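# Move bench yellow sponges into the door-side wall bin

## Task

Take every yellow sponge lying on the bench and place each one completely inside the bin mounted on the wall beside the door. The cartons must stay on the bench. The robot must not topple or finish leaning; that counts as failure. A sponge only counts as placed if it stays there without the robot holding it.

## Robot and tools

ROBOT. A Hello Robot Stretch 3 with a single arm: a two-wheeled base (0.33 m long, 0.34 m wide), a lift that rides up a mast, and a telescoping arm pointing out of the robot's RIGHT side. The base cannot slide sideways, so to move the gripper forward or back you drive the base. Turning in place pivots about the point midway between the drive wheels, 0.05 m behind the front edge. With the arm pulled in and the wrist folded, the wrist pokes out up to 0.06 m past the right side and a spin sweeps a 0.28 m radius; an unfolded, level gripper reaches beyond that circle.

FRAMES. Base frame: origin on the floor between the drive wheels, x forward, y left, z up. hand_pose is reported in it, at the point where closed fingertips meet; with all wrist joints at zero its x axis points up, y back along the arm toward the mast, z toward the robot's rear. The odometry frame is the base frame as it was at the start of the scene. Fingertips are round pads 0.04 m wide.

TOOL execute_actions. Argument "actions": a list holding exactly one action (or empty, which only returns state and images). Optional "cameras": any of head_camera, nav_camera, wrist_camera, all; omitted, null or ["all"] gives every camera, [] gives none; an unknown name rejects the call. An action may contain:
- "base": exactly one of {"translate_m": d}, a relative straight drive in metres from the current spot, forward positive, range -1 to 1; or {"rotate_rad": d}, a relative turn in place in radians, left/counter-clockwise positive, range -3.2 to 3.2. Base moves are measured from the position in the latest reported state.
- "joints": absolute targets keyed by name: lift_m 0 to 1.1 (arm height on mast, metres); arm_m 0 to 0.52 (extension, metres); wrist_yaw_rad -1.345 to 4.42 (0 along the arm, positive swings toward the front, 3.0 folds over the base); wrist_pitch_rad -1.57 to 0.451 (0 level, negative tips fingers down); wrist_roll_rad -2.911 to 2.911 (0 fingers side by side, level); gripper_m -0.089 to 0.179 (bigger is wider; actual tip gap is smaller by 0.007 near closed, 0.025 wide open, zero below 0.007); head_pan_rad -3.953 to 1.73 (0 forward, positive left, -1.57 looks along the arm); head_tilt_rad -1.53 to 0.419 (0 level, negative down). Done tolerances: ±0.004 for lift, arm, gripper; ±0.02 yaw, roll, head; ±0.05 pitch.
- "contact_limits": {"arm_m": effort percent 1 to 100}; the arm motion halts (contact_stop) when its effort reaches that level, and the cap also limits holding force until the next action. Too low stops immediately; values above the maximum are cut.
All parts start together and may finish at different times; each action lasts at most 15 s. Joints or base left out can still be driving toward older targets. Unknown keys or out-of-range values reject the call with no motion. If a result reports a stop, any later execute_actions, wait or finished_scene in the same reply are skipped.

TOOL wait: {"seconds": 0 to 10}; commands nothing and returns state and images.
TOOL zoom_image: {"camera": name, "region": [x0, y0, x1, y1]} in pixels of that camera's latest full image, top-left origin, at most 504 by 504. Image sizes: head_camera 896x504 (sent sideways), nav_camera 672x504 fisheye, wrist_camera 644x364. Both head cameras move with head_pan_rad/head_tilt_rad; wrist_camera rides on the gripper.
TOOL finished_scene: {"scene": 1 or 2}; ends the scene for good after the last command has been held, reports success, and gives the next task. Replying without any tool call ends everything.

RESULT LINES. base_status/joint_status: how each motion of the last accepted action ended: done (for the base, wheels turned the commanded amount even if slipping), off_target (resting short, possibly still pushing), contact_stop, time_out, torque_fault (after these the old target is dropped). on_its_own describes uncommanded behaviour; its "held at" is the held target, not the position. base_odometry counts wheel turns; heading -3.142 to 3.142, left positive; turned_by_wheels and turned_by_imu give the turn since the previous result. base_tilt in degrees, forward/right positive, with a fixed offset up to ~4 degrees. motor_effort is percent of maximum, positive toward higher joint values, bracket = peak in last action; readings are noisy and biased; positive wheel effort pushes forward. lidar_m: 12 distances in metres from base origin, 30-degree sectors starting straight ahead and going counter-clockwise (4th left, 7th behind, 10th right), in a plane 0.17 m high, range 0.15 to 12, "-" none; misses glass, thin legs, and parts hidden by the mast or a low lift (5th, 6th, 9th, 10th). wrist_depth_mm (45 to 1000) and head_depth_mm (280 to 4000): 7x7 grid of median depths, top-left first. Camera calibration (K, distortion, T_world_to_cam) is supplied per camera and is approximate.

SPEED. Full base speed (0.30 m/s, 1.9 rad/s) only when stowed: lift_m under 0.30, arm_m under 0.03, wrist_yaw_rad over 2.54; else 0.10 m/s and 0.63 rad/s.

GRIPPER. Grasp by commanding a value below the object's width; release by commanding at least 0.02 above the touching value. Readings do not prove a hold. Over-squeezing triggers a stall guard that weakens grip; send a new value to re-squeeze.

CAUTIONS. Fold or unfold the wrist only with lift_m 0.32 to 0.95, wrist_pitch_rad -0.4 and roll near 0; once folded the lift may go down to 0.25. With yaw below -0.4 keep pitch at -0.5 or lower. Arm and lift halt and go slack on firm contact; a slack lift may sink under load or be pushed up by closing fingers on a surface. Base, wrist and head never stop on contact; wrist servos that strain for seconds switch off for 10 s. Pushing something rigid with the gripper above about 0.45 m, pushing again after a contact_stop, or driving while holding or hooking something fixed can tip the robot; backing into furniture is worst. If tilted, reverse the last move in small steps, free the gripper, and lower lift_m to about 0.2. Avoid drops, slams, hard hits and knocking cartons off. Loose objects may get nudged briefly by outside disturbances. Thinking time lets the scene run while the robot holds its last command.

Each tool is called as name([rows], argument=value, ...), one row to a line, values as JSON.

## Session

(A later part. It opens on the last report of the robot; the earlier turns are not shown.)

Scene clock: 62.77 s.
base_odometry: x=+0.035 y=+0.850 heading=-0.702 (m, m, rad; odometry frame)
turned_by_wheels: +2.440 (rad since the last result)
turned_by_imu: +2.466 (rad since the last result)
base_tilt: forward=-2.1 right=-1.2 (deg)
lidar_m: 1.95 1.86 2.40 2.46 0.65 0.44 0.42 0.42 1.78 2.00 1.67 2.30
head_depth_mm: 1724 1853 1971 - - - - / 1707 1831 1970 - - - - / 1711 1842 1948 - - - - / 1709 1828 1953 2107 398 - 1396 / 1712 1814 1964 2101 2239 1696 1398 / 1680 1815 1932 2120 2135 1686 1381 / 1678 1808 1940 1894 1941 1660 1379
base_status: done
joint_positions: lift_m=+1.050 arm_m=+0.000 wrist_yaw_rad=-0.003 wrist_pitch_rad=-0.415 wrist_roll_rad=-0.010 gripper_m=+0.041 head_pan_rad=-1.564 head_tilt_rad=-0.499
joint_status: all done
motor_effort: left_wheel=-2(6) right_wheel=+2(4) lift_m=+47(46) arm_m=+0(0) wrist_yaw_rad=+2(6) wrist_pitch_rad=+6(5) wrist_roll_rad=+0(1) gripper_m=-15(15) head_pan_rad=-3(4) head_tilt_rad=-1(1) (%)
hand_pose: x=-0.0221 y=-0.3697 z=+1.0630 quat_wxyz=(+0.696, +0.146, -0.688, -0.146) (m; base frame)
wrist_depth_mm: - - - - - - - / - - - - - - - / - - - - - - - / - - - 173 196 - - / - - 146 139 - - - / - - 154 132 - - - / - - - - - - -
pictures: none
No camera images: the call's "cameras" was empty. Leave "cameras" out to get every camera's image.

execute_actions([
  {"base":{"translate_m":0.9}},
], cameras=[])

execute_actions([
  {"base":{"translate_m":0.85},"joints":{"lift_m":0.72}},
], cameras=[])

execute_actions([
  {"base":{"rotate_rad":1.56},"joints":{"head_tilt_rad":-0.8}},
], cameras=[])

execute_actions([
  {"base":{"translate_m":-0.8}},
])

Scene clock: 73.67 s.
base_odometry: x=+0.722 y=+0.268 heading=-0.702 (m, m, rad; odometry frame)
turned_by_wheels: +0.000 (rad since the last result)
turned_by_imu: +0.006 (rad since the last result)
base_tilt: forward=-2.2 right=-1.1 (deg)
lidar_m: 1.53 1.02 1.23 2.69 2.55 1.39 1.31 2.28 2.05 1.55 1.72 1.62
head_depth_mm: 1674 1787 1936 - - - - / 1650 1806 1926 - - - - / 1654 1780 1920 - - - - / 1645 1757 1899 1893 398 - 1388 / 1644 1764 1908 1808 1830 1694 1390 / 1627 1755 1883 1878 1872 1678 1389 / 1629 1749 1888 1887 1861 1682 1380
base_status: done
joint_positions: lift_m=+1.050 arm_m=+0.000 wrist_yaw_rad=-0.003 wrist_pitch_rad=-0.415 wrist_roll_rad=-0.010 gripper_m=+0.041 head_pan_rad=-1.564 head_tilt_rad=-0.499
joint_status: not commanded
motor_effort: left_wheel=-2(4) right_wheel=+2(6) lift_m=+47(47) arm_m=+0(0) wrist_yaw_rad=+3(3) wrist_pitch_rad=+6(6) wrist_roll_rad=+0(0) gripper_m=-15(16) head_pan_rad=-4(3) head_tilt_rad=-1(1) (%)
hand_pose: x=-0.0221 y=-0.3697 z=+1.0630 quat_wxyz=(+0.696, +0.146, -0.688, -0.146) (m; base frame)
wrist_depth_mm: - - - - - - - / - - - - - - - / - - - - - - - / - - - 173 195 - - / - - 147 139 - - - / - - 154 131 - - - / - - - - - - -
pictures: none
No camera images: the call's "cameras" was empty. Leave "cameras" out to get every camera's image.

Scene clock: 83.57 s.
base_odometry: x=+1.371 y=-0.281 heading=-0.702 (m, m, rad; odometry frame)
turned_by_wheels: +0.000 (rad since the last result)
turned_by_imu: +0.006 (rad since the last result)
base_tilt: forward=-2.1 right=-1.1 (deg)
lidar_m: 0.69 0.70 0.51 0.49 2.94 2.27 2.15 2.86 1.65 1.50 1.01 0.73
head_depth_mm: 1623 1738 1860 1884 1863 1734 1418 / 1620 1731 1870 1960 1863 1729 1409 / 1613 1738 1864 1939 1847 1725 1404 / 1611 1721 1868 1936 1931 1703 1393 / 1602 1704 1845 2021 2093 1705 1393 / 1595 1694 1838 1989 2086 1690 1390 / 1587 1699 1819 1963 2094 1676 1377
base_status: done
joint_positions: lift_m=+0.720 arm_m=+0.000 wrist_yaw_rad=-0.003 wrist_pitch_rad=-0.416 wrist_roll_rad=-0.010 gripper_m=+0.041 head_pan_rad=-1.564 head_tilt_rad=-0.499
joint_status: all done
motor_effort: left_wheel=-2(4) right_wheel=+2(5) lift_m=+29(42) arm_m=+0(0) wrist_yaw_rad=+3(3) wrist_pitch_rad=+6(6) wrist_roll_rad=+0(0) gripper_m=-15(15) head_pan_rad=-3(4) head_tilt_rad=-1(1) (%)
hand_pose: x=-0.0221 y=-0.3696 z=+0.7334 quat_wxyz=(+0.696, +0.146, -0.688, -0.146) (m; base frame)
wrist_depth_mm: - - - - - - - / - - - - - - - / - - - - - - - / - - - 173 196 - - / - - 147 140 - - - / 982 - 154 131 - - - / 862 871 889 848 898 957 960
pictures: none
No camera images: the call's "cameras" was empty. Leave "cameras" out to get every camera's image.

Scene clock: 86.97 s.
base_odometry: x=+1.371 y=-0.281 heading=+0.857 (m, m, rad; odometry frame)
turned_by_wheels: +1.560 (rad since the last result)
turned_by_imu: +1.576 (rad since the last result)
base_tilt: forward=-2.1 right=-1.2 (deg)
lidar_m: 0.49 2.90 2.30 2.15 2.92 1.65 1.50 1.03 0.73 0.69 0.70 0.52
head_depth_mm: 586 661 754 879 982 881 1230 / 585 659 746 872 979 878 1243 / 581 652 746 867 942 792 - / 580 649 740 861 978 596 - / 576 647 735 854 1021 1261 1182 / 575 644 735 852 1007 1247 1175 / 569 641 727 843 1000 1240 1173
base_status: done
joint_positions: lift_m=+0.720 arm_m=+0.000 wrist_yaw_rad=-0.002 wrist_pitch_rad=-0.416 wrist_roll_rad=-0.010 gripper_m=+0.041 head_pan_rad=-1.564 head_tilt_rad=-0.790
joint_status: all done
motor_effort: left_wheel=-2(7) right_wheel=+2(5) lift_m=+30(30) arm_m=+0(0) wrist_yaw_rad=+3(3) wrist_pitch_rad=+6(6) wrist_roll_rad=+0(0) gripper_m=-14(15) head_pan_rad=-3(4) head_tilt_rad=-5(24) (%)
hand_pose: x=-0.0221 y=-0.3696 z=+0.7334 quat_wxyz=(+0.696, +0.146, -0.688, -0.146) (m; base frame)
wrist_depth_mm: 373 381 388 397 409 419 429 / 401 408 419 431 439 453 462 / 431 437 460 464 478 497 517 / 468 479 487 172 195 537 546 / 506 520 147 139 539 572 511 / 565 578 153 131 - 504 485 / 635 676 694 705 403 438 438
pictures: none
No camera images: the call's "cameras" was empty. Leave "cameras" out to get every camera's image.

Scene clock: 96.37 s.
base_odometry: x=+0.847 y=-0.886 heading=+0.857 (m, m, rad; odometry frame)
turned_by_wheels: +0.000 (rad since the last result)
turned_by_imu: -0.003 (rad since the last result)
base_tilt: forward=-2.2 right=-1.2 (deg)
lidar_m: 1.29 3.60 2.22 2.21 1.44 0.94 0.70 1.11 0.78 0.73 0.73 0.99
head_depth_mm: 629 708 810 947 1134 1323 1232 / 630 707 807 934 1126 1320 1238 / 625 702 801 936 1048 1282 - / 622 699 797 927 1068 597 - / 617 694 791 915 1095 1309 1186 / 614 687 785 895 1085 1300 1182 / 601 680 786 925 1106 1289 1175
base_status: done
joint_positions: lift_m=+0.720 arm_m=+0.000 wrist_yaw_rad=-0.002 wrist_pitch_rad=-0.416 wrist_roll_rad=-0.010 gripper_m=+0.041 head_pan_rad=-1.564 head_tilt_rad=-0.790
joint_status: not commanded
motor_effort: left_wheel=-1(8) right_wheel=+1(2) lift_m=+30(30) arm_m=+0(0) wrist_yaw_rad=+3(2) wrist_pitch_rad=+6(6) wrist_roll_rad=+0(0) gripper_m=-15(16) head_pan_rad=-3(3) head_tilt_rad=-4(5) (%)
hand_pose: x=-0.0221 y=-0.3696 z=+0.7334 quat_wxyz=(+0.696, +0.146, -0.688, -0.146) (m; base frame)
wrist_depth_mm: 427 410 429 444 450 461 472 / 455 445 465 477 492 499 519 / 493 493 501 508 537 555 564 / 498 529 541 173 196 602 626 / 486 586 147 139 632 676 701 / 637 668 154 131 - 757 809 / 730 761 754 763 849 856 931
pictures: head_camera (sideways: a quarter turn clockwise sets it upright), nav_camera (sideways: a quarter turn counterclockwise sets it upright), wrist_camera
camera_calibration (this result's frames):
head_camera: T_world_to_cam=[[-0.0543867, 0.676581, -0.734357, 0.968225], [0.99848, 0.043406, -0.0339567, 0.0392556], [0.00890108, -0.735088, -0.677913, 0.839811], [0, 0, 0, 1]] pos_world=[0.00598735, -0.0394515, 1.28167]
nav_camera: T_world_to_cam=[[0.0303146, -0.750035, 0.660703, -0.822083], [-0.999504, -0.0283526, 0.0136734, 0.0440514], [0.00847709, -0.66079, -0.750523, 0.933597], [0, 0, 0, 1]] pos_world=[0.0610365, 0.00156863, 1.24324]
wrist_camera: T_world_to_cam=[[-0.998039, 0.0159461, 0.0605316, -0.0635873], [-0.0415432, 0.55462, -0.831066, 0.851182], [-0.0468243, -0.831951, -0.55287, 0.258094], [0, 0, 0, 1]] pos_world=[-0.0160167, -0.256347, 0.85393]
Images, in order (width x height): head_camera 896x504, nav_camera 672x504, wrist_camera 644x364.

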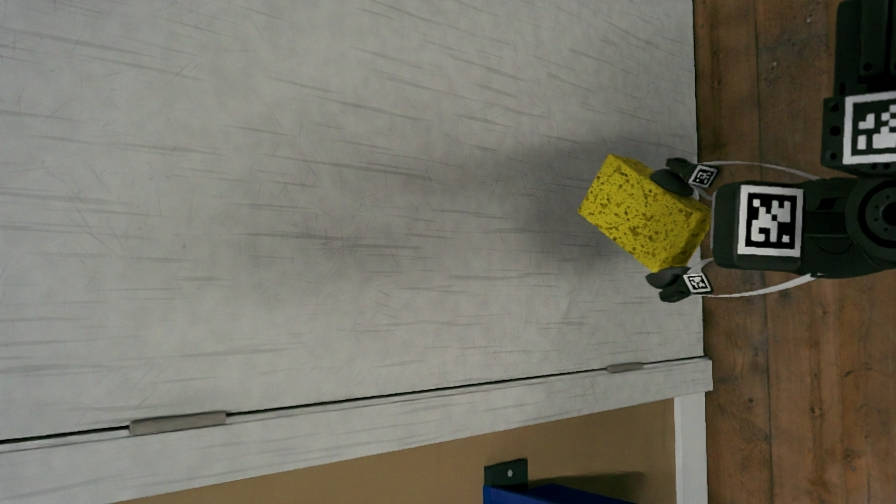

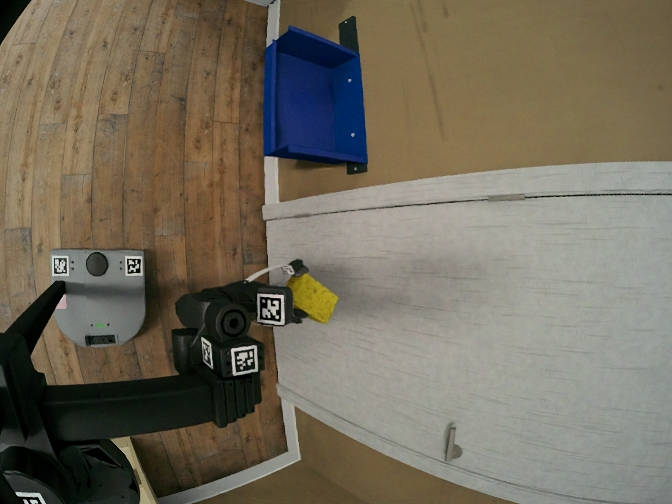

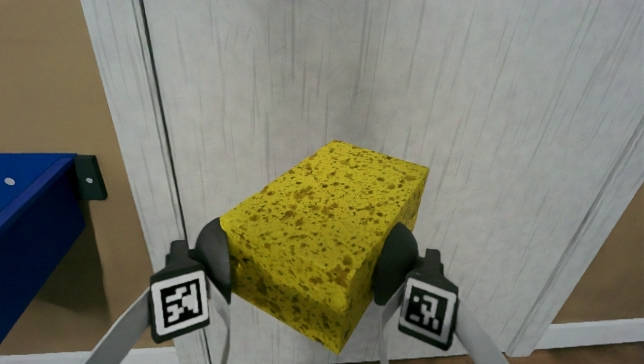

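execute_actions([
  {"base":{"translate_m":0.5},"joints":{"arm_m":0.24}},
], cameras=["head_camera","wrist_camera"])

Scene clock: 103.23 s.
base_odometry: x=+1.175 y=-0.508 heading=+0.857 (m, m, rad; odometry frame)
turned_by_wheels: +0.000 (rad since the last result)
turned_by_imu: +0.003 (rad since the last result)
base_tilt: forward=-2.1 right=-1.1 (deg)
lidar_m: 0.79 3.15 2.27 2.15 2.47 1.37 1.20 1.08 0.75 0.71 0.72 0.83
head_depth_mm: 608 684 781 891 1033 1300 - / 607 681 780 883 - 877 1171 / 603 679 770 856 - 891 1187 / 601 674 768 853 981 887 1187 / 598 670 765 886 978 887 1185 / 593 667 761 880 948 863 1182 / 590 663 756 876 1043 1249 1173
base_status: done
joint_positions: lift_m=+0.720 arm_m=+0.240 wrist_yaw_rad=-0.002 wrist_pitch_rad=-0.416 wrist_roll_rad=-0.010 gripper_m=+0.041 head_pan_rad=-1.564 head_tilt_rad=-0.790
joint_status: all done
motor_effort: left_wheel=-1(5) right_wheel=+2(4) lift_m=+29(30) arm_m=+5(4) wrist_yaw_rad=+2(2) wrist_pitch_rad=+6(6) wrist_roll_rad=+0(0) gripper_m=-15(16) head_pan_rad=-3(3) head_tilt_rad=-5(5) (%)
hand_pose: x=-0.0220 y=-0.6093 z=+0.7334 quat_wxyz=(+0.696, +0.146, -0.688, -0.146) (m; base frame)
wrist_depth_mm: 190 193 197 203 208 213 219 / 203 208 212 218 225 232 238 / 219 225 231 235 245 253 254 / 239 245 250 173 196 277 272 / 261 268 147 139 291 312 286 / 288 291 155 131 - 339 320 / 295 320 327 331 352 367 386
pictures: head_camera (sideways: a quarter turn clockwise sets it upright), wrist_camera
camera_calibration (this result's frames):
head_camera: T_world_to_cam=[[-0.0543872, 0.676657, -0.734287, 0.968133], [0.99848, 0.0434096, -0.0339529, 0.0392506], [0.00890062, -0.735017, -0.67799, 0.83991], [0, 0, 0, 1]] pos_world=[0.00598734, -0.0394494, 1.28167]
wrist_camera: T_world_to_cam=[[-0.998047, 0.0154357, 0.0605315, -0.0599612], [-0.0418267, 0.554599, -0.831066, 0.98412], [-0.0463988, -0.831974, -0.55287, 0.058661], [0, 0, 0, 1]] pos_world=[-0.0159597, -0.496062, 0.85393]
Images, in order (width x height): head_camera 896x504, wrist_camera 644x364.

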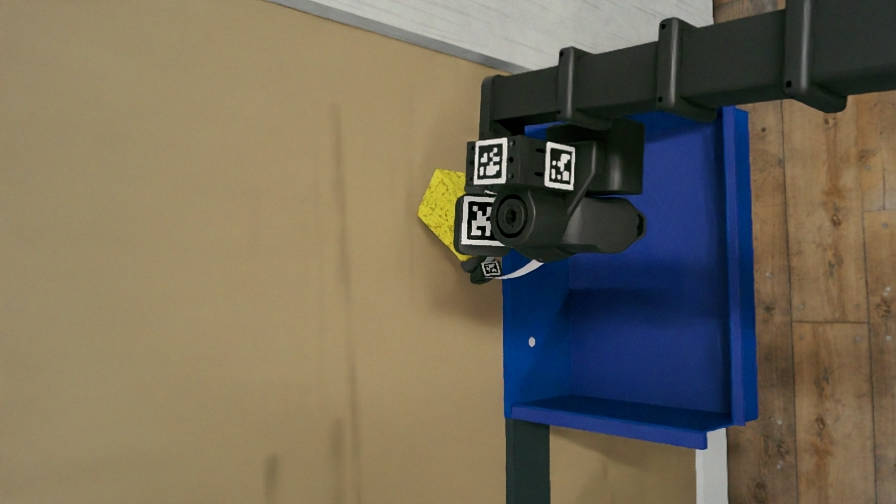

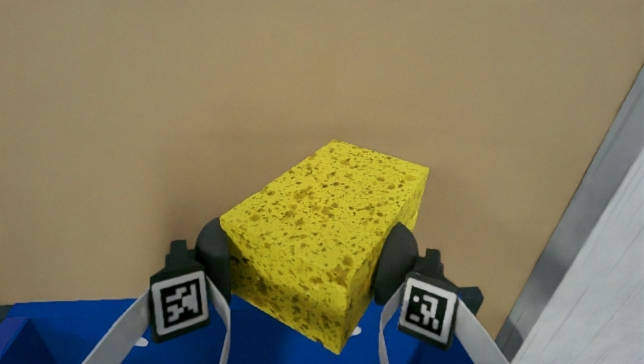

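execute_actions([
  {"base":{"translate_m":0.05},"joints":{"arm_m":0.21,"lift_m":0.6}},
], cameras=["head_camera"])

execute_actions([
  {"joints":{"gripper_m":0.15}},
], cameras=["head_camera"])

Scene clock: 105.80 s.
base_odometry: x=+1.207 y=-0.470 heading=+0.857 (m, m, rad; odometry frame)
turned_by_wheels: +0.000 (rad since the last result)
turned_by_imu: +0.001 (rad since the last result)
base_tilt: forward=-2.2 right=-1.2 (deg)
lidar_m: 0.74 3.09 2.28 2.14 2.54 1.41 1.25 1.07 0.75 0.71 0.72 0.78
head_depth_mm: 606 681 779 904 1036 1284 1202 / 604 679 776 902 964 867 - / 599 672 770 897 988 - 1192 / 597 672 763 889 949 896 1191 / 594 667 760 880 972 871 1183 / 590 662 754 873 958 1162 1183 / 588 658 752 868 1033 1253 1168
base_status: done
joint_positions: lift_m=+0.600 arm_m=+0.210 wrist_yaw_rad=-0.002 wrist_pitch_rad=-0.416 wrist_roll_rad=-0.010 gripper_m=+0.041 head_pan_rad=-1.564 head_tilt_rad=-0.790
joint_status: all done
motor_effort: left_wheel=-2(4) right_wheel=+2(5) lift_m=+29(30) arm_m=-5(6) wrist_yaw_rad=+3(2) wrist_pitch_rad=+6(6) wrist_roll_rad=+0(0) gripper_m=-15(15) head_pan_rad=-4(3) head_tilt_rad=-4(5) (%)
hand_pose: x=-0.0220 y=-0.5799 z=+0.6134 quat_wxyz=(+0.696, +0.146, -0.688, -0.146) (m; base frame)
wrist_depth_mm: 210 215 220 224 231 237 245 / 227 230 239 243 250 257 264 / 245 250 258 261 273 283 293 / 255 260 267 173 196 294 309 / 241 278 147 139 302 307 251 / 240 301 154 131 - 313 222 / 241 272 282 271 288 285 223
pictures: head_camera (sideways: a quarter turn clockwise sets it upright)
camera_calibration (this result's frames):
head_camera: T_world_to_cam=[[-0.0543871, 0.676662, -0.734282, 0.968127], [0.99848, 0.0434096, -0.0339526, 0.0392503], [0.00890042, -0.735013, -0.677995, 0.839916], [0, 0, 0, 1]] pos_world=[0.00598732, -0.0394493, 1.28167]
Images, in order (width x height): head_camera 896x504.

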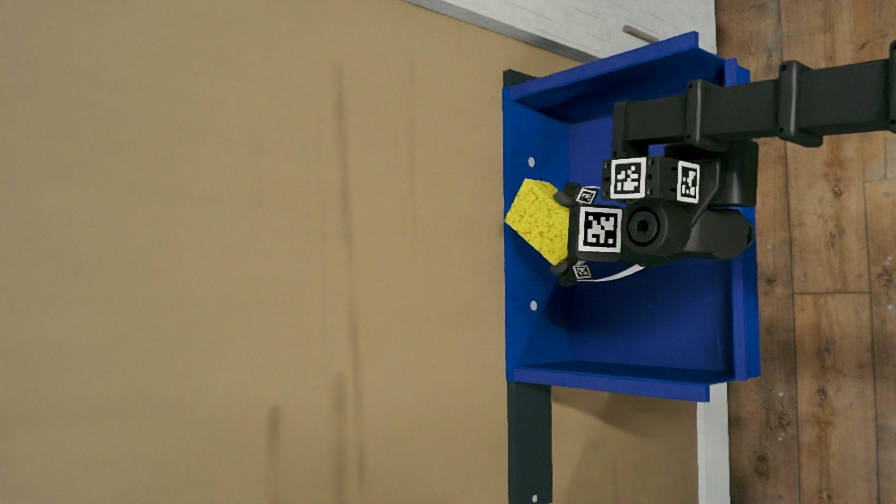

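Scene clock: 107.40 s.
base_odometry: x=+1.207 y=-0.470 heading=+0.857 (m, m, rad; odometry frame)
turned_by_wheels: +0.000 (rad since the last result)
turned_by_imu: +0.000 (rad since the last result)
base_tilt: forward=-2.2 right=-1.1 (deg)
lidar_m: 0.74 3.11 2.28 2.14 2.55 1.42 1.25 1.07 0.75 0.71 0.72 0.78
head_depth_mm: 605 680 779 901 1033 1277 1197 / 602 676 773 900 966 862 - / 600 674 767 892 994 - 1192 / 596 671 767 889 976 902 1187 / 595 667 758 882 969 867 1186 / 592 664 756 873 966 1169 1179 / 588 658 751 867 1032 1250 1171
base_status: not commanded
joint_positions: lift_m=+0.600 arm_m=+0.210 wrist_yaw_rad=-0.002 wrist_pitch_rad=-0.416 wrist_roll_rad=-0.010 gripper_m=+0.150 head_pan_rad=-1.564 head_tilt_rad=-0.790
joint_status: all done
motor_effort: left_wheel=-2(2) right_wheel=+1(1) lift_m=+30(29) arm_m=-5(5) wrist_yaw_rad=+2(2) wrist_pitch_rad=+6(6) wrist_roll_rad=+0(0) gripper_m=+1(90) head_pan_rad=-3(3) head_tilt_rad=-5(4) (%)
hand_pose: x=-0.0220 y=-0.5799 z=+0.6134 quat_wxyz=(+0.696, +0.146, -0.688, -0.146) (m; base frame)
wrist_depth_mm: 211 214 220 225 230 236 243 / 225 232 238 244 251 257 264 / 244 250 257 265 273 282 290 / 255 261 269 279 286 295 311 / 240 276 290 301 311 301 253 / - 307 314 325 333 - 222 / - 274 285 290 295 - 214
pictures: head_camera (sideways: a quarter turn clockwise sets it upright)
camera_calibration (this result's frames):
head_camera: T_world_to_cam=[[-0.0543871, 0.676662, -0.734282, 0.968127], [0.99848, 0.0434097, -0.0339526, 0.0392503], [0.00890051, -0.735013, -0.677995, 0.839916], [0, 0, 0, 1]] pos_world=[0.00598733, -0.0394493, 1.28167]
Images, in order (width x height): head_camera 896x504.

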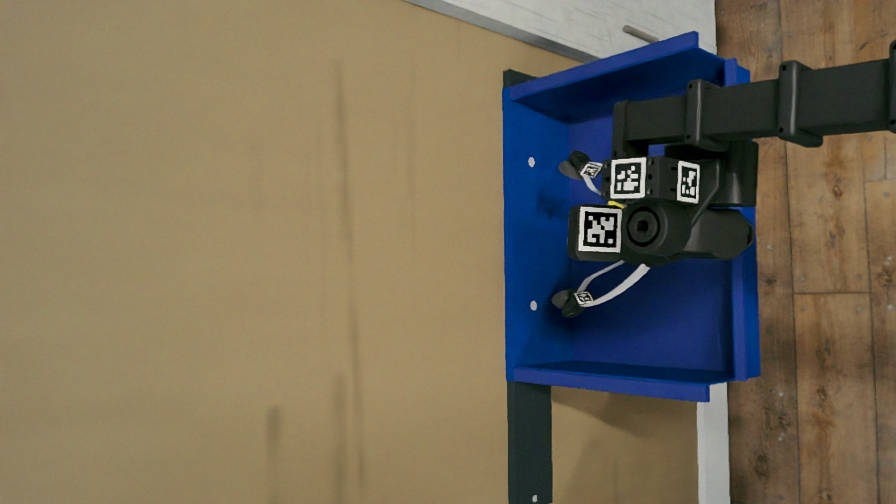

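execute_actions([
  {"joints":{"lift_m":0.8,"arm_m":0,"gripper_m":0.04}},
], cameras=[])

execute_actions([
  {"joints":{"wrist_yaw_rad":3.0}},
], cameras=[])

execute_actions([
  {"joints":{"lift_m":0.28}},
], cameras=[])

execute_actions([
  {"base":{"rotate_rad":1.53}},
], cameras=[])

execute_actions([
  {"base":{"translate_m":0.9}},
], cameras=[])

execute_actions([
  {"base":{"translate_m":0.82}},
], cameras=[])

Scene clock: 112.03 s.
base_odometry: x=+1.207 y=-0.470 heading=+0.857 (m, m, rad; odometry frame)
turned_by_wheels: +0.000 (rad since the last result)
turned_by_imu: +0.001 (rad since the last result)
base_tilt: forward=-2.1 right=-1.1 (deg)
lidar_m: 0.74 3.11 2.28 2.14 2.55 1.42 1.25 1.07 0.75 0.71 0.72 0.78
head_depth_mm: 606 679 776 902 1034 1234 - / 603 677 772 897 969 878 - / 599 674 770 894 985 884 - / 597 671 763 888 983 - 1167 / 596 669 761 882 972 869 1183 / 591 664 754 874 969 1163 1175 / 586 661 749 867 1032 1250 1176
base_status: not commanded
joint_positions: lift_m=+0.800 arm_m=+0.000 wrist_yaw_rad=-0.002 wrist_pitch_rad=-0.416 wrist_roll_rad=-0.010 gripper_m=+0.040 head_pan_rad=-1.564 head_tilt_rad=-0.790
joint_status: all done
motor_effort: left_wheel=-2(2) right_wheel=+1(1) lift_m=+46(49) arm_m=-5(4) wrist_yaw_rad=+3(2) wrist_pitch_rad=+6(6) wrist_roll_rad=+0(0) gripper_m=-1(91) head_pan_rad=-3(4) head_tilt_rad=-4(5) (%)
hand_pose: x=-0.0220 y=-0.3699 z=+0.8128 quat_wxyz=(+0.696, +0.146, -0.688, -0.146) (m; base frame)
wrist_depth_mm: 389 396 404 416 429 434 426 / 414 425 438 449 462 460 467 / 450 460 476 493 504 504 509 / 488 505 517 527 554 553 562 / 532 533 550 569 575 596 633 / 589 591 - 581 478 681 711 / 663 654 489 475 480 754 829
pictures: none
No camera images: the call's "cameras" was empty. Leave "cameras" out to get every camera's image.

Scene clock: 114.53 s.
base_odometry: x=+1.207 y=-0.470 heading=+0.857 (m, m, rad; odometry frame)
turned_by_wheels: +0.000 (rad since the last result)
turned_by_imu: +0.000 (rad since the last result)
base_tilt: forward=-2.1 right=-1.1 (deg)
lidar_m: 0.74 3.12 2.27 2.14 2.55 1.42 1.25 1.07 0.75 0.71 0.72 0.78
head_depth_mm: 605 680 778 904 1037 1236 - / 602 679 776 900 964 877 - / 599 675 767 892 987 883 - / 598 672 768 888 977 872 - / 592 667 763 881 968 882 - / 593 663 753 876 965 1159 1194 / 590 662 752 871 1029 1258 1172
base_status: not commanded
joint_positions: lift_m=+0.800 arm_m=+0.000 wrist_yaw_rad=+2.996 wrist_pitch_rad=-0.416 wrist_roll_rad=-0.010 gripper_m=+0.040 head_pan_rad=-1.564 head_tilt_rad=-0.790
joint_status: all done
motor_effort: left_wheel=-1(2) right_wheel=+1(1) lift_m=+46(46) arm_m=-5(5) wrist_yaw_rad=+4(3) wrist_pitch_rad=+6(6) wrist_roll_rad=+0(0) gripper_m=+0(0) head_pan_rad=-4(3) head_tilt_rad=-5(5) (%)
hand_pose: x=+0.0112 y=+0.0770 z=+0.8128 quat_wxyz=(+0.196, +0.697, +0.097, +0.683) (m; base frame)
wrist_depth_mm: - - - - - - - / - - - - - - - / - - - - - - - / - - - - - - - / - - - - - - - / - - - - - - - / 949 978 976 - - - -
pictures: none
No camera images: the call's "cameras" was empty. Leave "cameras" out to get every camera's image.

Scene clock: 120.10 s.
base_odometry: x=+1.207 y=-0.470 heading=+0.857 (m, m, rad; odometry frame)
turned_by_wheels: +0.000 (rad since the last result)
turned_by_imu: +0.001 (rad since the last result)
base_tilt: forward=-2.2 right=-1.1 (deg)
lidar_m: 0.74 3.11 2.27 2.14 2.54 1.42 1.25 1.06 0.75 0.71 0.72 0.78
head_depth_mm: 605 680 777 904 1039 1278 1196 / 602 677 775 899 964 875 1191 / 599 674 768 894 985 881 1186 / 597 670 763 890 975 872 1184 / 595 665 762 882 969 874 1192 / 591 663 753 871 961 1174 1176 / 587 661 751 875 1029 1250 1167
base_status: not commanded
joint_positions: lift_m=+0.280 arm_m=+0.000 wrist_yaw_rad=+2.997 wrist_pitch_rad=-0.416 wrist_roll_rad=-0.010 gripper_m=+0.040 head_pan_rad=-1.564 head_tilt_rad=-0.790
joint_status: all done
motor_effort: left_wheel=-1(1) right_wheel=+1(1) lift_m=+29(41) arm_m=-5(5) wrist_yaw_rad=+4(4) wrist_pitch_rad=+6(6) wrist_roll_rad=+0(0) gripper_m=+1(1) head_pan_rad=-4(3) head_tilt_rad=-5(5) (%)
hand_pose: x=+0.0112 y=+0.0771 z=+0.2934 quat_wxyz=(+0.196, +0.697, +0.097, +0.683) (m; base frame)
wrist_depth_mm: - - - - - - - / - - - - - - - / 902 - 980 - - - - / 714 - 751 763 793 825 833 / 579 583 631 614 639 646 661 / 491 494 - 518 545 546 551 / 439 - - 450 439 462 472
pictures: none
No camera images: the call's "cameras" was empty. Leave "cameras" out to get every camera's image.

Scene clock: 122.50 s.
base_odometry: x=+1.207 y=-0.470 heading=+2.387 (m, m, rad; odometry frame)
turned_by_wheels: +1.530 (rad since the last result)
turned_by_imu: +1.538 (rad since the last result)
base_tilt: forward=-2.1 right=-1.1 (deg)
lidar_m: 2.14 2.73 1.42 1.25 1.15 0.77 0.71 0.71 0.80 0.74 3.10 2.33
head_depth_mm: 1451 979 835 976 1177 1343 1201 / 1510 969 821 958 1153 1346 1189 / 1483 961 810 942 1131 1317 1198 / 1456 956 855 980 1183 1334 1184 / 2606 2872 2290 1900 1582 1351 1180 / 2676 2889 2360 1889 1575 1355 1175 / 2646 2903 2351 1879 1565 1344 1175
base_status: done
joint_positions: lift_m=+0.280 arm_m=+0.000 wrist_yaw_rad=+2.997 wrist_pitch_rad=-0.416 wrist_roll_rad=-0.010 gripper_m=+0.040 head_pan_rad=-1.564 head_tilt_rad=-0.791
joint_status: not commanded
motor_effort: left_wheel=-2(10) right_wheel=+2(8) lift_m=+29(29) arm_m=-5(5) wrist_yaw_rad=+3(3) wrist_pitch_rad=+6(6) wrist_roll_rad=+0(0) gripper_m=+0(1) head_pan_rad=-3(3) head_tilt_rad=-4(4) (%)
hand_pose: x=+0.0111 y=+0.0770 z=+0.2934 quat_wxyz=(+0.195, +0.697, +0.097, +0.683) (m; base frame)
wrist_depth_mm: - - - - - - - / - - - - - - - / 893 - 975 - - - - / 697 - 758 769 784 808 848 / 578 579 626 618 628 649 667 / 491 491 - 517 540 532 556 / 440 - - 449 441 459 473
pictures: none
No camera images: the call's "cameras" was empty. Leave "cameras" out to get every camera's image.

Scene clock: 127.27 s.
base_odometry: x=+0.552 y=+0.147 heading=+2.387 (m, m, rad; odometry frame)
turned_by_wheels: +0.000 (rad since the last result)
turned_by_imu: +0.006 (rad since the last result)
base_tilt: forward=-2.1 right=-1.2 (deg)
lidar_m: 1.25 2.19 1.92 1.42 1.39 1.71 1.59 1.16 1.24 2.51 2.72 1.36
head_depth_mm: 2558 2279 2258 1919 1607 1379 1195 / 2664 2915 2427 1933 1601 1375 1199 / 2684 2907 2405 1931 1596 1365 1192 / 2618 2867 2403 1908 1587 1357 1185 / 2620 2902 2375 1906 1580 1352 1180 / 2573 2829 2374 1888 1576 1351 1180 / 2483 2684 2356 1897 1563 1348 1174
base_status: done
joint_positions: lift_m=+0.280 arm_m=+0.000 wrist_yaw_rad=+2.998 wrist_pitch_rad=-0.416 wrist_roll_rad=-0.010 gripper_m=+0.040 head_pan_rad=-1.564 head_tilt_rad=-0.791
joint_status: not commanded
motor_effort: left_wheel=-2(7) right_wheel=+2(8) lift_m=+30(29) arm_m=-5(5) wrist_yaw_rad=+2(3) wrist_pitch_rad=+6(6) wrist_roll_rad=+0(0) gripper_m=+1(0) head_pan_rad=-2(4) head_tilt_rad=-4(4) (%)
hand_pose: x=+0.0110 y=+0.0771 z=+0.2934 quat_wxyz=(+0.195, +0.697, +0.097, +0.683) (m; base frame)
wrist_depth_mm: - - - - - - - / - - - - - - - / 888 - 961 - - - - / 704 - 748 763 788 823 853 / 567 583 617 632 634 644 666 / 484 493 - 522 541 543 555 / 440 - - 451 445 460 471
pictures: none
No camera images: the call's "cameras" was empty. Leave "cameras" out to get every camera's image.

Scene clock: 131.77 s.
base_odometry: x=-0.046 y=+0.708 heading=+2.387 (m, m, rad; odometry frame)
turned_by_wheels: +0.000 (rad since the last result)
turned_by_imu: +0.005 (rad since the last result)
base_tilt: forward=-2.2 right=-1.2 (deg)
lidar_m: 0.44 0.44 1.71 1.87 1.80 2.19 2.40 1.87 2.25 2.58 0.76 0.47
head_depth_mm: 2619 2871 2432 1935 1606 1375 1191 / 2552 2853 2386 1926 1597 1365 1191 / 2544 2819 2399 1915 1599 1370 1188 / 2473 2699 2388 1906 1585 1359 1182 / 2455 2671 2358 1884 1587 1357 1182 / 2438 2627 2370 1878 1580 1338 1177 / 2411 2710 2331 1896 1572 1334 1175
base_status: done
joint_positions: lift_m=+0.280 arm_m=+0.000 wrist_yaw_rad=+2.998 wrist_pitch_rad=-0.416 wrist_roll_rad=-0.010 gripper_m=+0.040 head_pan_rad=-1.564 head_tilt_rad=-0.791
joint_status: not commanded
motor_effort: left_wheel=-2(7) right_wheel=+1(7) lift_m=+30(30) arm_m=-5(5) wrist_yaw_rad=+2(3) wrist_pitch_rad=+6(6) wrist_roll_rad=+0(0) gripper_m=+0(0) head_pan_rad=-3(4) head_tilt_rad=-5(5) (%)
hand_pose: x=+0.0110 y=+0.0771 z=+0.2934 quat_wxyz=(+0.195, +0.697, +0.097, +0.683) (m; base frame)
wrist_depth_mm: - - - - - - - / - - - - - - - / 893 - 968 - - - - / 706 - 733 776 778 822 837 / 579 585 627 615 634 647 668 / 484 499 - 513 542 536 531 / 438 - - 449 439 464 450
pictures: none
No camera images: the call's "cameras" was empty. Leave "cameras" out to get every camera's image.

execute_actions([
  {"base":{"rotate_rad":1.55},"joints":{"lift_m":0.94,"head_tilt_rad":-0.4}},
], cameras=[])

execute_actions([
  {"joints":{"wrist_yaw_rad":0}},
], cameras=[])

execute_actions([
  {"joints":{"lift_m":1.1,"wrist_pitch_rad":0}},
], cameras=[])

execute_actions([
  {"joints":{"arm_m":0.5}},
], cameras=[])

execute_actions([
  {"joints":{"wrist_pitch_rad":-1.0}},
])

Scene clock: 139.40 s.
base_odometry: x=-0.046 y=+0.708 heading=-2.346 (m, m, rad; odometry frame)
turned_by_wheels: +1.550 (rad since the last result)
turned_by_imu: +1.565 (rad since the last result)
base_tilt: forward=-2.1 right=-1.1 (deg)
lidar_m: 1.87 1.54 2.19 2.40 2.02 2.21 2.59 0.76 0.48 0.44 0.44 1.67
head_depth_mm: 1217 1292 1384 742 760 582 1255 / 1196 1274 1365 728 744 578 1151 / 1182 1262 1338 716 733 574 1143 / 1172 1240 1328 711 725 572 1133 / 1148 1217 1299 1128 755 566 1099 / 1143 1204 1280 1112 749 561 1093 / 1122 1189 1258 1282 739 558 538
base_status: done
joint_positions: lift_m=+0.940 arm_m=+0.000 wrist_yaw_rad=+2.998 wrist_pitch_rad=-0.416 wrist_roll_rad=-0.010 gripper_m=+0.040 head_pan_rad=-1.564 head_tilt_rad=-0.408
joint_status: all done
motor_effort: left_wheel=-2(10) right_wheel=+2(6) lift_m=+46(49) arm_m=-5(5) wrist_yaw_rad=+2(3) wrist_pitch_rad=+6(6) wrist_roll_rad=+0(0) gripper_m=+0(0) head_pan_rad=-4(4) head_tilt_rad=+3(26) (%)
hand_pose: x=+0.0110 y=+0.0771 z=+0.9528 quat_wxyz=(+0.195, +0.697, +0.097, +0.683) (m; base frame)
wrist_depth_mm: - - - - - - - / - - - - - - - / - - - - - - - / - - - - - - - / - - - - - - - / - - - - - - - / - - - - - - -
pictures: none
No camera images: the call's "cameras" was empty. Leave "cameras" out to get every camera's image.

Scene clock: 141.90 s.
base_odometry: x=-0.046 y=+0.708 heading=-2.346 (m, m, rad; odometry frame)
turned_by_wheels: +0.000 (rad since the last result)
turned_by_imu: +0.000 (rad since the last result)
base_tilt: forward=-2.2 right=-1.1 (deg)
lidar_m: 1.87 1.54 2.20 2.40 2.03 2.20 2.59 0.77 0.48 0.44 0.44 1.68
head_depth_mm: 1216 1292 1373 743 759 583 1266 / 1197 1272 1353 728 744 578 1147 / 1182 1258 1327 716 734 574 - / 1170 1241 1311 710 727 571 - / 1153 1220 1290 1121 759 567 1101 / 1139 1205 1274 1118 749 563 1095 / 1128 1186 1260 1283 739 558 538
base_status: not commanded
joint_positions: lift_m=+0.940 arm_m=+0.000 wrist_yaw_rad=+0.004 wrist_pitch_rad=-0.416 wrist_roll_rad=-0.010 gripper_m=+0.040 head_pan_rad=-1.564 head_tilt_rad=-0.408
joint_status: all done
motor_effort: left_wheel=-2(2) right_wheel=+1(2) lift_m=+46(46) arm_m=-5(5) wrist_yaw_rad=-4(6) wrist_pitch_rad=+6(6) wrist_roll_rad=+0(0) gripper_m=-1(0) head_pan_rad=-3(3) head_tilt_rad=+4(3) (%)
hand_pose: x=-0.0207 y=-0.3699 z=+0.9528 quat_wxyz=(+0.696, +0.148, -0.688, -0.144) (m; base frame)
wrist_depth_mm: 909 926 922 410 426 445 471 / 974 511 541 439 463 484 521 / 368 359 376 389 407 423 444 / 272 279 287 297 304 315 325 / 223 229 241 250 265 282 359 / 265 - - - - - - / 291 - 832 866 847 895 904
pictures: none
No camera images: the call's "cameras" was empty. Leave "cameras" out to get every camera's image.

Scene clock: 144.20 s.
base_odometry: x=-0.046 y=+0.708 heading=-2.346 (m, m, rad; odometry frame)
turned_by_wheels: +0.000 (rad since the last result)
turned_by_imu: +0.000 (rad since the last result)
base_tilt: forward=-2.2 right=-1.1 (deg)
lidar_m: 1.87 1.54 2.19 2.40 2.03 2.21 2.59 0.76 0.48 0.44 0.44 1.67
head_depth_mm: 1220 1279 - - - - - / 1203 1256 - - - - - / 1175 1237 - - - - - / 1168 1231 1296 - 728 569 1132 / 1152 1227 1298 1129 757 566 1100 / 1138 1204 1279 1112 749 562 1091 / 1122 1188 1257 1279 741 557 537
base_status: not commanded
joint_positions: lift_m=+1.100 arm_m=+0.000 wrist_yaw_rad=+0.003 wrist_pitch_rad=-0.020 wrist_roll_rad=-0.010 gripper_m=+0.040 head_pan_rad=-1.564 head_tilt_rad=-0.408
joint_status: all done
motor_effort: left_wheel=-2(2) right_wheel=+2(2) lift_m=+46(48) arm_m=-5(5) wrist_yaw_rad=-3(4) wrist_pitch_rad=+8(8) wrist_roll_rad=+0(0) gripper_m=+1(0) head_pan_rad=-4(3) head_tilt_rad=+3(3) (%)
hand_pose: x=-0.0206 y=-0.4010 z=+1.2091 quat_wxyz=(+0.711, +0.009, -0.703, -0.006) (m; base frame)
wrist_depth_mm: 907 951 - - - - - / 921 970 - - - - - / 958 - - - - - - / 975 - - - - - - / - - - 582 606 630 655 / - - - 477 517 543 585 / - 567 546 498 527 563 598
pictures: none
No camera images: the call's "cameras" was empty. Leave "cameras" out to get every camera's image.

Scene clock: 149.07 s.
base_odometry: x=-0.046 y=+0.708 heading=-2.346 (m, m, rad; odometry frame)
turned_by_wheels: +0.000 (rad since the last result)
turned_by_imu: +0.001 (rad since the last result)
base_tilt: forward=-2.2 right=-1.1 (deg)
lidar_m: 1.87 1.54 2.19 2.40 2.03 2.21 2.58 0.76 0.48 0.44 0.44 1.68
head_depth_mm: 1210 1264 1377 744 758 582 1222 / 1198 1254 1358 727 743 577 1145 / 1186 1234 1357 715 735 574 1142 / 1165 1227 1326 712 725 569 1139 / 1154 1221 1290 1129 753 567 1099 / 1138 1202 1275 1109 748 562 1094 / 1121 1191 1261 1275 738 556 537
base_status: not commanded
joint_positions: lift_m=+1.100 arm_m=+0.500 wrist_yaw_rad=+0.002 wrist_pitch_rad=-0.020 wrist_roll_rad=-0.010 gripper_m=+0.040 head_pan_rad=-1.564 head_tilt_rad=-0.408
joint_status: all done
motor_effort: left_wheel=-2(2) right_wheel=+2(2) lift_m=+46(46) arm_m=+5(4) wrist_yaw_rad=-3(3) wrist_pitch_rad=+8(7) wrist_roll_rad=+0(0) gripper_m=+0(0) head_pan_rad=-4(5) head_tilt_rad=+3(4) (%)
hand_pose: x=-0.0210 y=-0.9003 z=+1.2091 quat_wxyz=(+0.711, +0.008, -0.703, -0.007) (m; base frame)
wrist_depth_mm: 519 537 566 593 627 661 688 / 521 550 575 603 641 681 725 / 539 563 587 627 661 696 728 / 548 576 604 639 674 715 754 / 565 588 611 646 684 731 789 / 578 609 - 668 716 735 789 / 569 566 540 582 568 606 621
pictures: none
No camera images: the call's "cameras" was empty. Leave "cameras" out to get every camera's image.

Scene clock: 152.80 s.
base_odometry: x=-0.046 y=+0.708 heading=-2.346 (m, m, rad; odometry frame)
turned_by_wheels: +0.000 (rad since the last result)
turned_by_imu: +0.003 (rad since the last result)
base_tilt: forward=-2.2 right=-1.1 (deg)
lidar_m: 1.88 1.54 2.19 2.40 2.03 2.22 2.59 0.76 0.48 0.44 0.44 1.69
head_depth_mm: 1222 1268 1386 730 748 584 1216 / 1198 1245 1375 708 730 580 1149 / 1182 1232 1358 694 714 576 1146 / 1168 1241 1309 686 705 572 1136 / 1151 1217 1297 1125 755 567 1095 / 1134 1205 1273 1116 749 564 1099 / 1125 1183 1257 1296 744 558 531
base_status: not commanded
joint_positions: lift_m=+1.100 arm_m=+0.500 wrist_yaw_rad=+0.003 wrist_pitch_rad=-0.557 wrist_roll_rad=-0.017 gripper_m=+0.040 head_pan_rad=-1.564 head_tilt_rad=-0.407
joint_status: wrist_pitch_rad time_out (moved -0.537 of -0.980)
on_its_own: wrist_pitch_rad is held at -0.553, not at your -1.000, since a time_out
motor_effort: left_wheel=+0(4) right_wheel=+0(7) lift_m=+28(46) arm_m=-1(5) wrist_yaw_rad=-3(7) wrist_pitch_rad=+1(90) wrist_roll_rad=+2(17) gripper_m=+0(1) head_pan_rad=-3(4) head_tilt_rad=+3(3) (%)
hand_pose: x=-0.0209 y=-0.8497 z=+1.0832 quat_wxyz=(+0.686, +0.197, -0.673, -0.192) (m; base frame)
wrist_depth_mm: 519 541 567 583 611 644 654 / 573 585 620 643 680 705 732 / 580 530 547 565 586 599 636 / 429 438 451 463 476 493 505 / 368 376 396 394 404 364 422 / 323 329 - 343 356 350 364 / 287 293 293 302 122 128 130
pictures: head_camera (sideways: a quarter turn clockwise sets it upright), nav_camera (sideways: a quarter turn counterclockwise sets it upright), wrist_camera
camera_calibration (this result's frames):
head_camera: T_world_to_cam=[[-0.0523079, 0.35305, -0.934141, 1.22873], [0.998579, 0.028027, -0.0453236, 0.0540735], [0.0101796, -0.935184, -0.354015, 0.418383], [0, 0, 0, 1]] pos_world=[0.00601661, -0.0440535, 1.29837]
nav_camera: T_world_to_cam=[[0.0283778, -0.448721, 0.893221, -1.12518], [-0.999548, -0.021646, 0.0208816, 0.0346587], [0.00996462, -0.89341, -0.449133, 0.541513], [0, 0, 0, 1]] pos_world=[0.0611771, -0.0203476, 1.24752]
wrist_camera: T_world_to_cam=[[-0.99771, -0.00201248, 0.0676047, -0.0987956], [-0.0517958, 0.665508, -0.744591, 1.40853], [-0.043493, -0.746388, -0.664088, 0.245275], [0, 0, 0, 1]] pos_world=[-0.0149456, -0.754516, 1.21834]
Images, in order (width x height): head_camera 896x504, nav_camera 672x504, wrist_camera 644x364.

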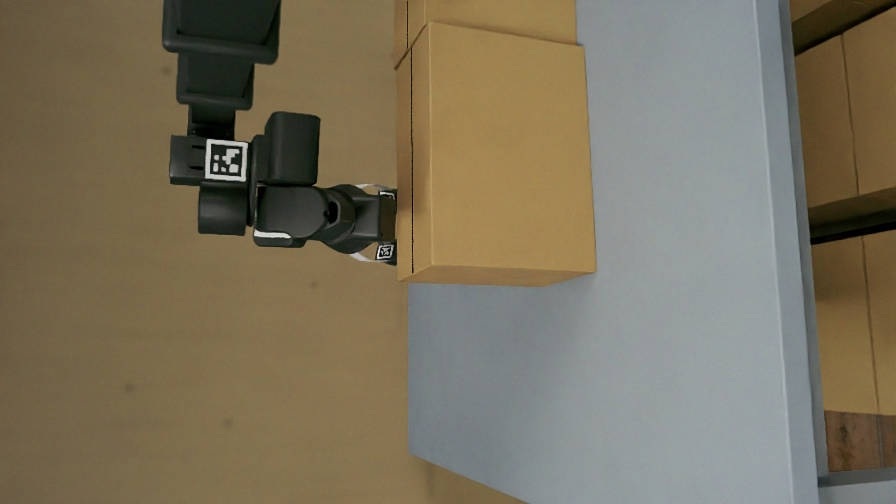

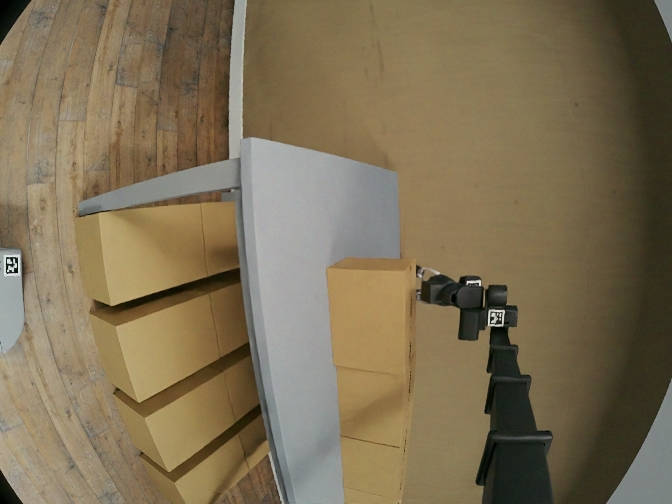

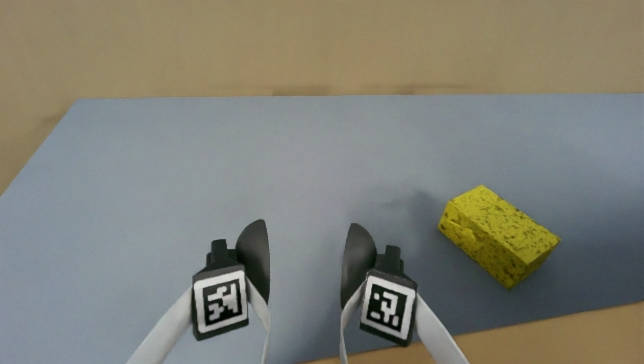

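execute_actions([
  {"joints":{"wrist_pitch_rad":0}},
], cameras=[])

execute_actions([
  {"base":{"translate_m":0.25},"joints":{"arm_m":0}},
], cameras=[])

execute_actions([
  {"base":{"rotate_rad":-1.56},"joints":{"gripper_m":0.17,"head_pan_rad":-0.8}},
], cameras=[])

execute_actions([
  {"base":{"translate_m":0.96},"joints":{"wrist_pitch_rad":-0.4}},
])

Scene clock: 155.90 s.
base_odometry: x=-0.046 y=+0.708 heading=-2.346 (m, m, rad; odometry frame)
turned_by_wheels: +0.000 (rad since the last result)
turned_by_imu: +0.001 (rad since the last result)
base_tilt: forward=-2.2 right=-1.1 (deg)
lidar_m: 1.87 1.54 2.19 2.40 2.02 2.22 2.59 0.76 0.48 0.44 0.44 1.68
head_depth_mm: 1217 1262 1383 730 749 583 1216 / 1188 1249 1360 712 729 579 1150 / 1183 1231 1356 694 717 574 1153 / 1163 1232 1326 686 705 571 1140 / 1151 1211 1299 1127 754 567 1101 / 1145 1202 1268 1115 749 563 1097 / 1120 1182 1253 1283 740 559 531
base_status: not commanded
joint_positions: lift_m=+1.100 arm_m=+0.500 wrist_yaw_rad=+0.003 wrist_pitch_rad=-0.022 wrist_roll_rad=-0.015 gripper_m=+0.040 head_pan_rad=-1.564 head_tilt_rad=-0.407
joint_status: all done
motor_effort: left_wheel=+0(0) right_wheel=+0(0) lift_m=+29(29) arm_m=+0(0) wrist_yaw_rad=-4(3) wrist_pitch_rad=+8(7) wrist_roll_rad=+2(2) gripper_m=+0(0) head_pan_rad=-4(3) head_tilt_rad=+2(3) (%)
hand_pose: x=-0.0206 y=-0.9006 z=+1.2093 quat_wxyz=(+0.713, +0.009, -0.701, -0.007) (m; base frame)
wrist_depth_mm: 512 534 561 591 626 650 685 / 525 545 573 609 638 666 713 / 533 566 601 626 656 691 732 / 550 574 607 641 676 716 748 / 568 597 610 648 686 723 774 / 576 604 - 666 729 752 788 / 578 553 545 579 567 606 621
pictures: none
No camera images: the call's "cameras" was empty. Leave "cameras" out to get every camera's image.

Scene clock: 160.77 s.
base_odometry: x=-0.221 y=+0.530 heading=-2.346 (m, m, rad; odometry frame)
turned_by_wheels: +0.000 (rad since the last result)
turned_by_imu: +0.001 (rad since the last result)
base_tilt: forward=-2.1 right=-1.2 (deg)
lidar_m: 1.63 1.31 1.62 2.44 2.07 2.26 2.84 0.68 0.44 0.43 1.33 1.62
head_depth_mm: 1179 1236 - - - - - / 1160 1224 - - - - - / 1151 1203 - - - - - / 1130 1193 1265 - 726 639 1207 / 1116 1184 1259 1313 1418 1495 1500 / 1105 1166 1241 1324 1408 1519 1488 / 1090 1148 1218 1295 1382 1489 1483
base_status: done
joint_positions: lift_m=+1.100 arm_m=+0.000 wrist_yaw_rad=+0.002 wrist_pitch_rad=-0.021 wrist_roll_rad=-0.015 gripper_m=+0.040 head_pan_rad=-1.564 head_tilt_rad=-0.407
joint_status: all done
motor_effort: left_wheel=+0(3) right_wheel=+0(5) lift_m=+29(29) arm_m=-5(7) wrist_yaw_rad=-2(3) wrist_pitch_rad=+8(8) wrist_roll_rad=+1(2) gripper_m=+0(1) head_pan_rad=-4(3) head_tilt_rad=+2(3) (%)
hand_pose: x=-0.0210 y=-0.4010 z=+1.2096 quat_wxyz=(+0.713, +0.008, -0.702, -0.007) (m; base frame)
wrist_depth_mm: 878 912 955 - - - - / 902 942 - - - - - / 920 978 - - - - - / 947 - - - - - - / 974 - - - - - - / - - - 766 503 478 517 / - - - 579 547 489 556
pictures: none
No camera images: the call's "cameras" was empty. Leave "cameras" out to get every camera's image.

Scene clock: 164.17 s.
base_odometry: x=-0.221 y=+0.530 heading=+2.377 (m, m, rad; odometry frame)
turned_by_wheels: -1.560 (rad since the last result)
turned_by_imu: -1.575 (rad since the last result)
base_tilt: forward=-2.1 right=-1.1 (deg)
lidar_m: 0.43 1.32 1.66 1.62 1.64 1.62 2.44 1.99 2.30 2.83 0.66 0.43
head_depth_mm: 2768 2941 3017 1526 2358 1736 1532 / 2510 2725 2940 1177 2551 1523 1412 / 2131 2331 1323 1169 1771 1541 1246 / 1900 2008 1996 1070 801 1513 1252 / 1697 1785 1807 964 754 1414 1196 / 1518 1604 1646 867 750 628 1189 / 1381 1454 1503 756 742 561 1146
base_status: done
joint_positions: lift_m=+1.100 arm_m=+0.000 wrist_yaw_rad=+0.002 wrist_pitch_rad=-0.021 wrist_roll_rad=-0.015 gripper_m=+0.170 head_pan_rad=-0.807 head_tilt_rad=-0.407
joint_status: all done
motor_effort: left_wheel=+2(7) right_wheel=-2(5) lift_m=+29(29) arm_m=-5(6) wrist_yaw_rad=-2(2) wrist_pitch_rad=+8(8) wrist_roll_rad=+1(1) gripper_m=+0(93) head_pan_rad=+4(45) head_tilt_rad=+3(3) (%)
hand_pose: x=-0.0210 y=-0.4010 z=+1.2096 quat_wxyz=(+0.713, +0.008, -0.702, -0.007) (m; base frame)
wrist_depth_mm: - - - - - - - / - - - - - - - / - - - - - - - / - - - - - - - / - - - - - - - / - - - - - - - / - - - - - - -
pictures: none
No camera images: the call's "cameras" was empty. Leave "cameras" out to get every camera's image.

Scene clock: 174.73 s.
base_odometry: x=-0.914 y=+1.194 heading=+2.378 (m, m, rad; odometry frame)
turned_by_wheels: +0.001 (rad since the last result)
turned_by_imu: -1.451 (rad since the last result)
base_tilt: forward=-2.2 right=-1.2 (deg)
lidar_m: 0.16 - 0.20 0.41 0.96 1.31 1.68 1.55 1.94 2.72 2.34 2.86
head_depth_mm: 2700 2817 2584 2418 2473 1955 1536 / 2903 3043 2572 2629 2569 1924 1528 / 3159 3291 2824 2862 2574 1896 1514 / 3471 3596 3059 3135 2532 1897 1514 / 3454 3628 3819 3515 2489 1886 1507 / 3136 3343 3510 3560 2478 1868 1497 / 2952 3134 3269 3324 2429 1835 1492
base_status: translate_m off_target (by the wheels' count: +0.9597 of +0.9600)
joint_positions: lift_m=+1.100 arm_m=+0.000 wrist_yaw_rad=+0.001 wrist_pitch_rad=-0.413 wrist_roll_rad=-0.014 gripper_m=+0.170 head_pan_rad=-0.806 head_tilt_rad=-0.407
joint_status: all done
on_its_own: left_wheel is at rest, and its effort (+52) is outside its rest range (-18 to +18); right_wheel is at rest, and its effort (+23) is outside its rest range (-18 to +18)
motor_effort: left_wheel=+52(58) right_wheel=+23(36) lift_m=+30(30) arm_m=-5(5) wrist_yaw_rad=+0(3) wrist_pitch_rad=+5(7) wrist_roll_rad=+1(2) gripper_m=+0(1) head_pan_rad=+2(3) head_tilt_rad=+3(3) (%)
hand_pose: x=-0.0213 y=-0.3703 z=+1.1140 quat_wxyz=(+0.697, +0.147, -0.687, -0.144) (m; base frame)
wrist_depth_mm: - - - - - - - / - - - - - - - / - - - - - - - / - - - - - - - / - - - - - - - / - - - - - - - / - - - - - - -
pictures: head_camera (sideways: a quarter turn clockwise sets it upright), nav_camera (sideways: a quarter turn counterclockwise sets it upright), wrist_camera
camera_calibration (this result's frames):
head_camera: T_world_to_cam=[[-0.280448, 0.220191, -0.934272, 1.23029], [0.705957, 0.706803, -0.0453317, 0.055869], [0.650365, -0.672269, -0.353667, 0.414025], [0, 0, 0, 1]] pos_world=[0.0363244, -0.0320519, 1.29839]
nav_camera: T_world_to_cam=[[0.328847, -0.306133, 0.893388, -1.12723], [-0.71104, -0.702841, 0.0208873, 0.0328914], [0.621516, -0.642103, -0.4488, 0.53735], [0, 0, 0, 1]] pos_world=[0.0601011, 0.0230701, 1.24753]
wrist_camera: T_world_to_cam=[[-0.997883, 0.0111856, 0.0640665, -0.0915575], [-0.0472554, 0.552108, -0.832432, 1.16838], [-0.0446829, -0.833697, -0.550411, 0.464641], [0, 0, 0, 1]] pos_world=[-0.0153898, -0.256678, 1.23421]
Images, in order (width x height): head_camera 896x504, nav_camera 672x504, wrist_camera 644x364.

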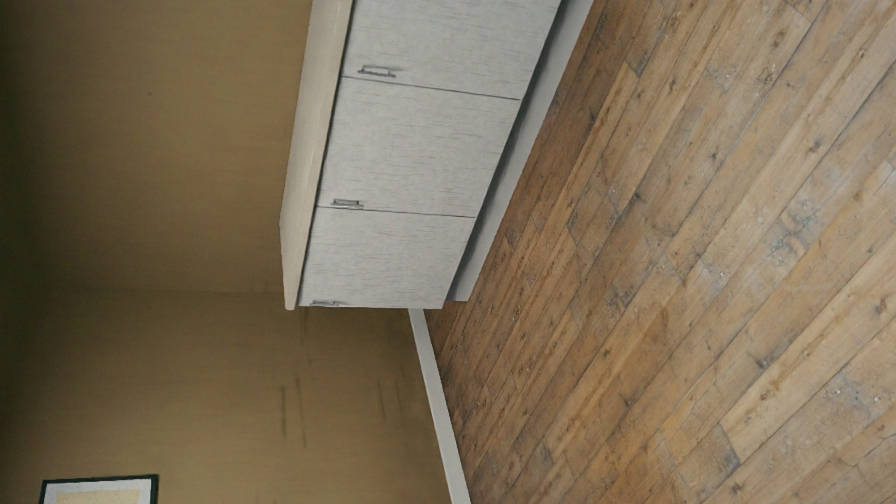

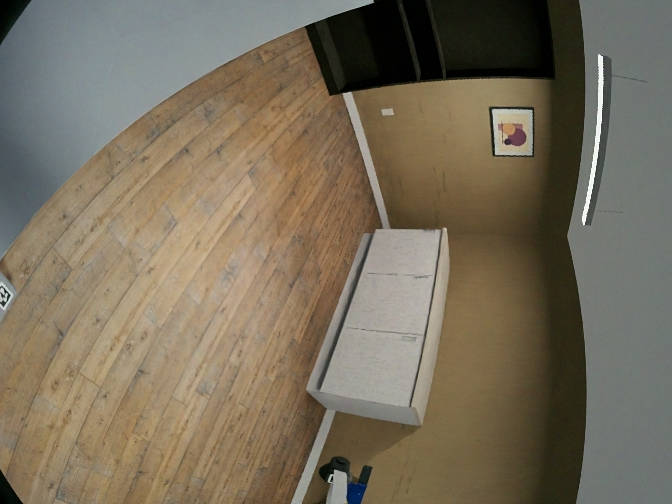

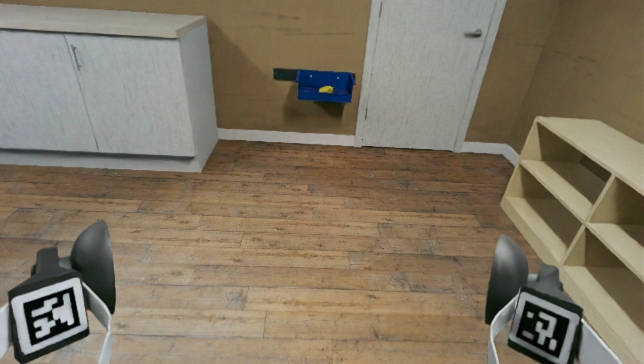

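execute_actions([
  {"base":{"translate_m":-0.3},"joints":{"head_pan_rad":0,"head_tilt_rad":-0.9}},
], cameras=["nav_camera"])

Scene clock: 179.77 s.
base_odometry: x=-0.697 y=+0.986 heading=+2.378 (m, m, rad; odometry frame)
turned_by_wheels: +0.000 (rad since the last result)
turned_by_imu: -0.001 (rad since the last result)
base_tilt: forward=-2.2 right=-1.1 (deg)
lidar_m: 0.35 0.42 0.57 0.92 0.96 1.31 1.38 1.30 1.75 2.82 2.44 3.15
head_depth_mm: 2955 2649 2095 1735 1497 1305 1160 / 2936 2635 2099 1728 1493 1301 1156 / 2919 2598 2054 1726 1479 1299 1152 / 1114 809 653 1639 1428 1279 1148 / 993 743 594 496 552 770 1111 / 980 736 593 495 1135 1016 1122 / 794 707 590 492 1128 1022 1116
base_status: done
joint_positions: lift_m=+1.100 arm_m=+0.000 wrist_yaw_rad=+0.001 wrist_pitch_rad=-0.413 wrist_roll_rad=-0.014 gripper_m=+0.170 head_pan_rad=-0.007 head_tilt_rad=-0.889
joint_status: all done
motor_effort: left_wheel=+0(42) right_wheel=+0(20) lift_m=+30(30) arm_m=-5(5) wrist_yaw_rad=-1(0) wrist_pitch_rad=+5(5) wrist_roll_rad=+1(1) gripper_m=+0(2) head_pan_rad=+4(46) head_tilt_rad=-5(31) (%)
hand_pose: x=-0.0213 y=-0.3703 z=+1.1140 quat_wxyz=(+0.697, +0.147, -0.687, -0.144) (m; base frame)
wrist_depth_mm: - - - - - - - / - - - - - - - / - - - - - - - / - - - - - - - / - - - - - - - / - - - - - - - / - - - - - - -
pictures: nav_camera (sideways: a quarter turn counterclockwise sets it upright)
camera_calibration (this result's frames):
nav_camera: T_world_to_cam=[[0.812045, 0.0197019, 0.583262, -0.725952], [0.0160428, -0.999806, 0.0114367, 0.0407702], [0.583374, 0.0000700561, -0.812204, 1.01029], [0, 0, 0, 1]] pos_world=[-0.000525057, 0.0549941, 1.24352]
Images, in order (width x height): nav_camera 672x504.

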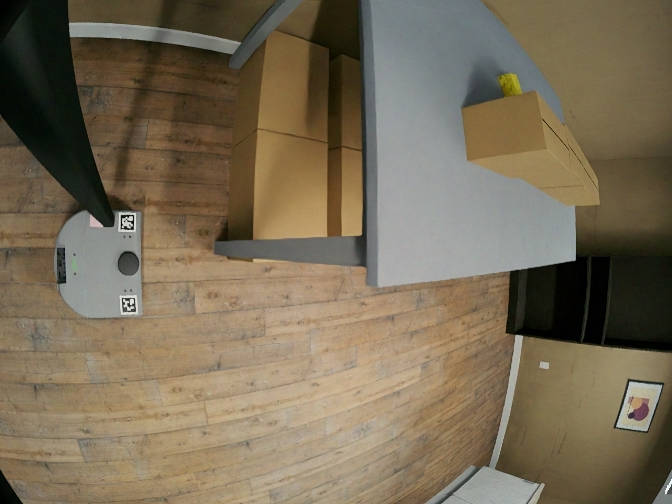

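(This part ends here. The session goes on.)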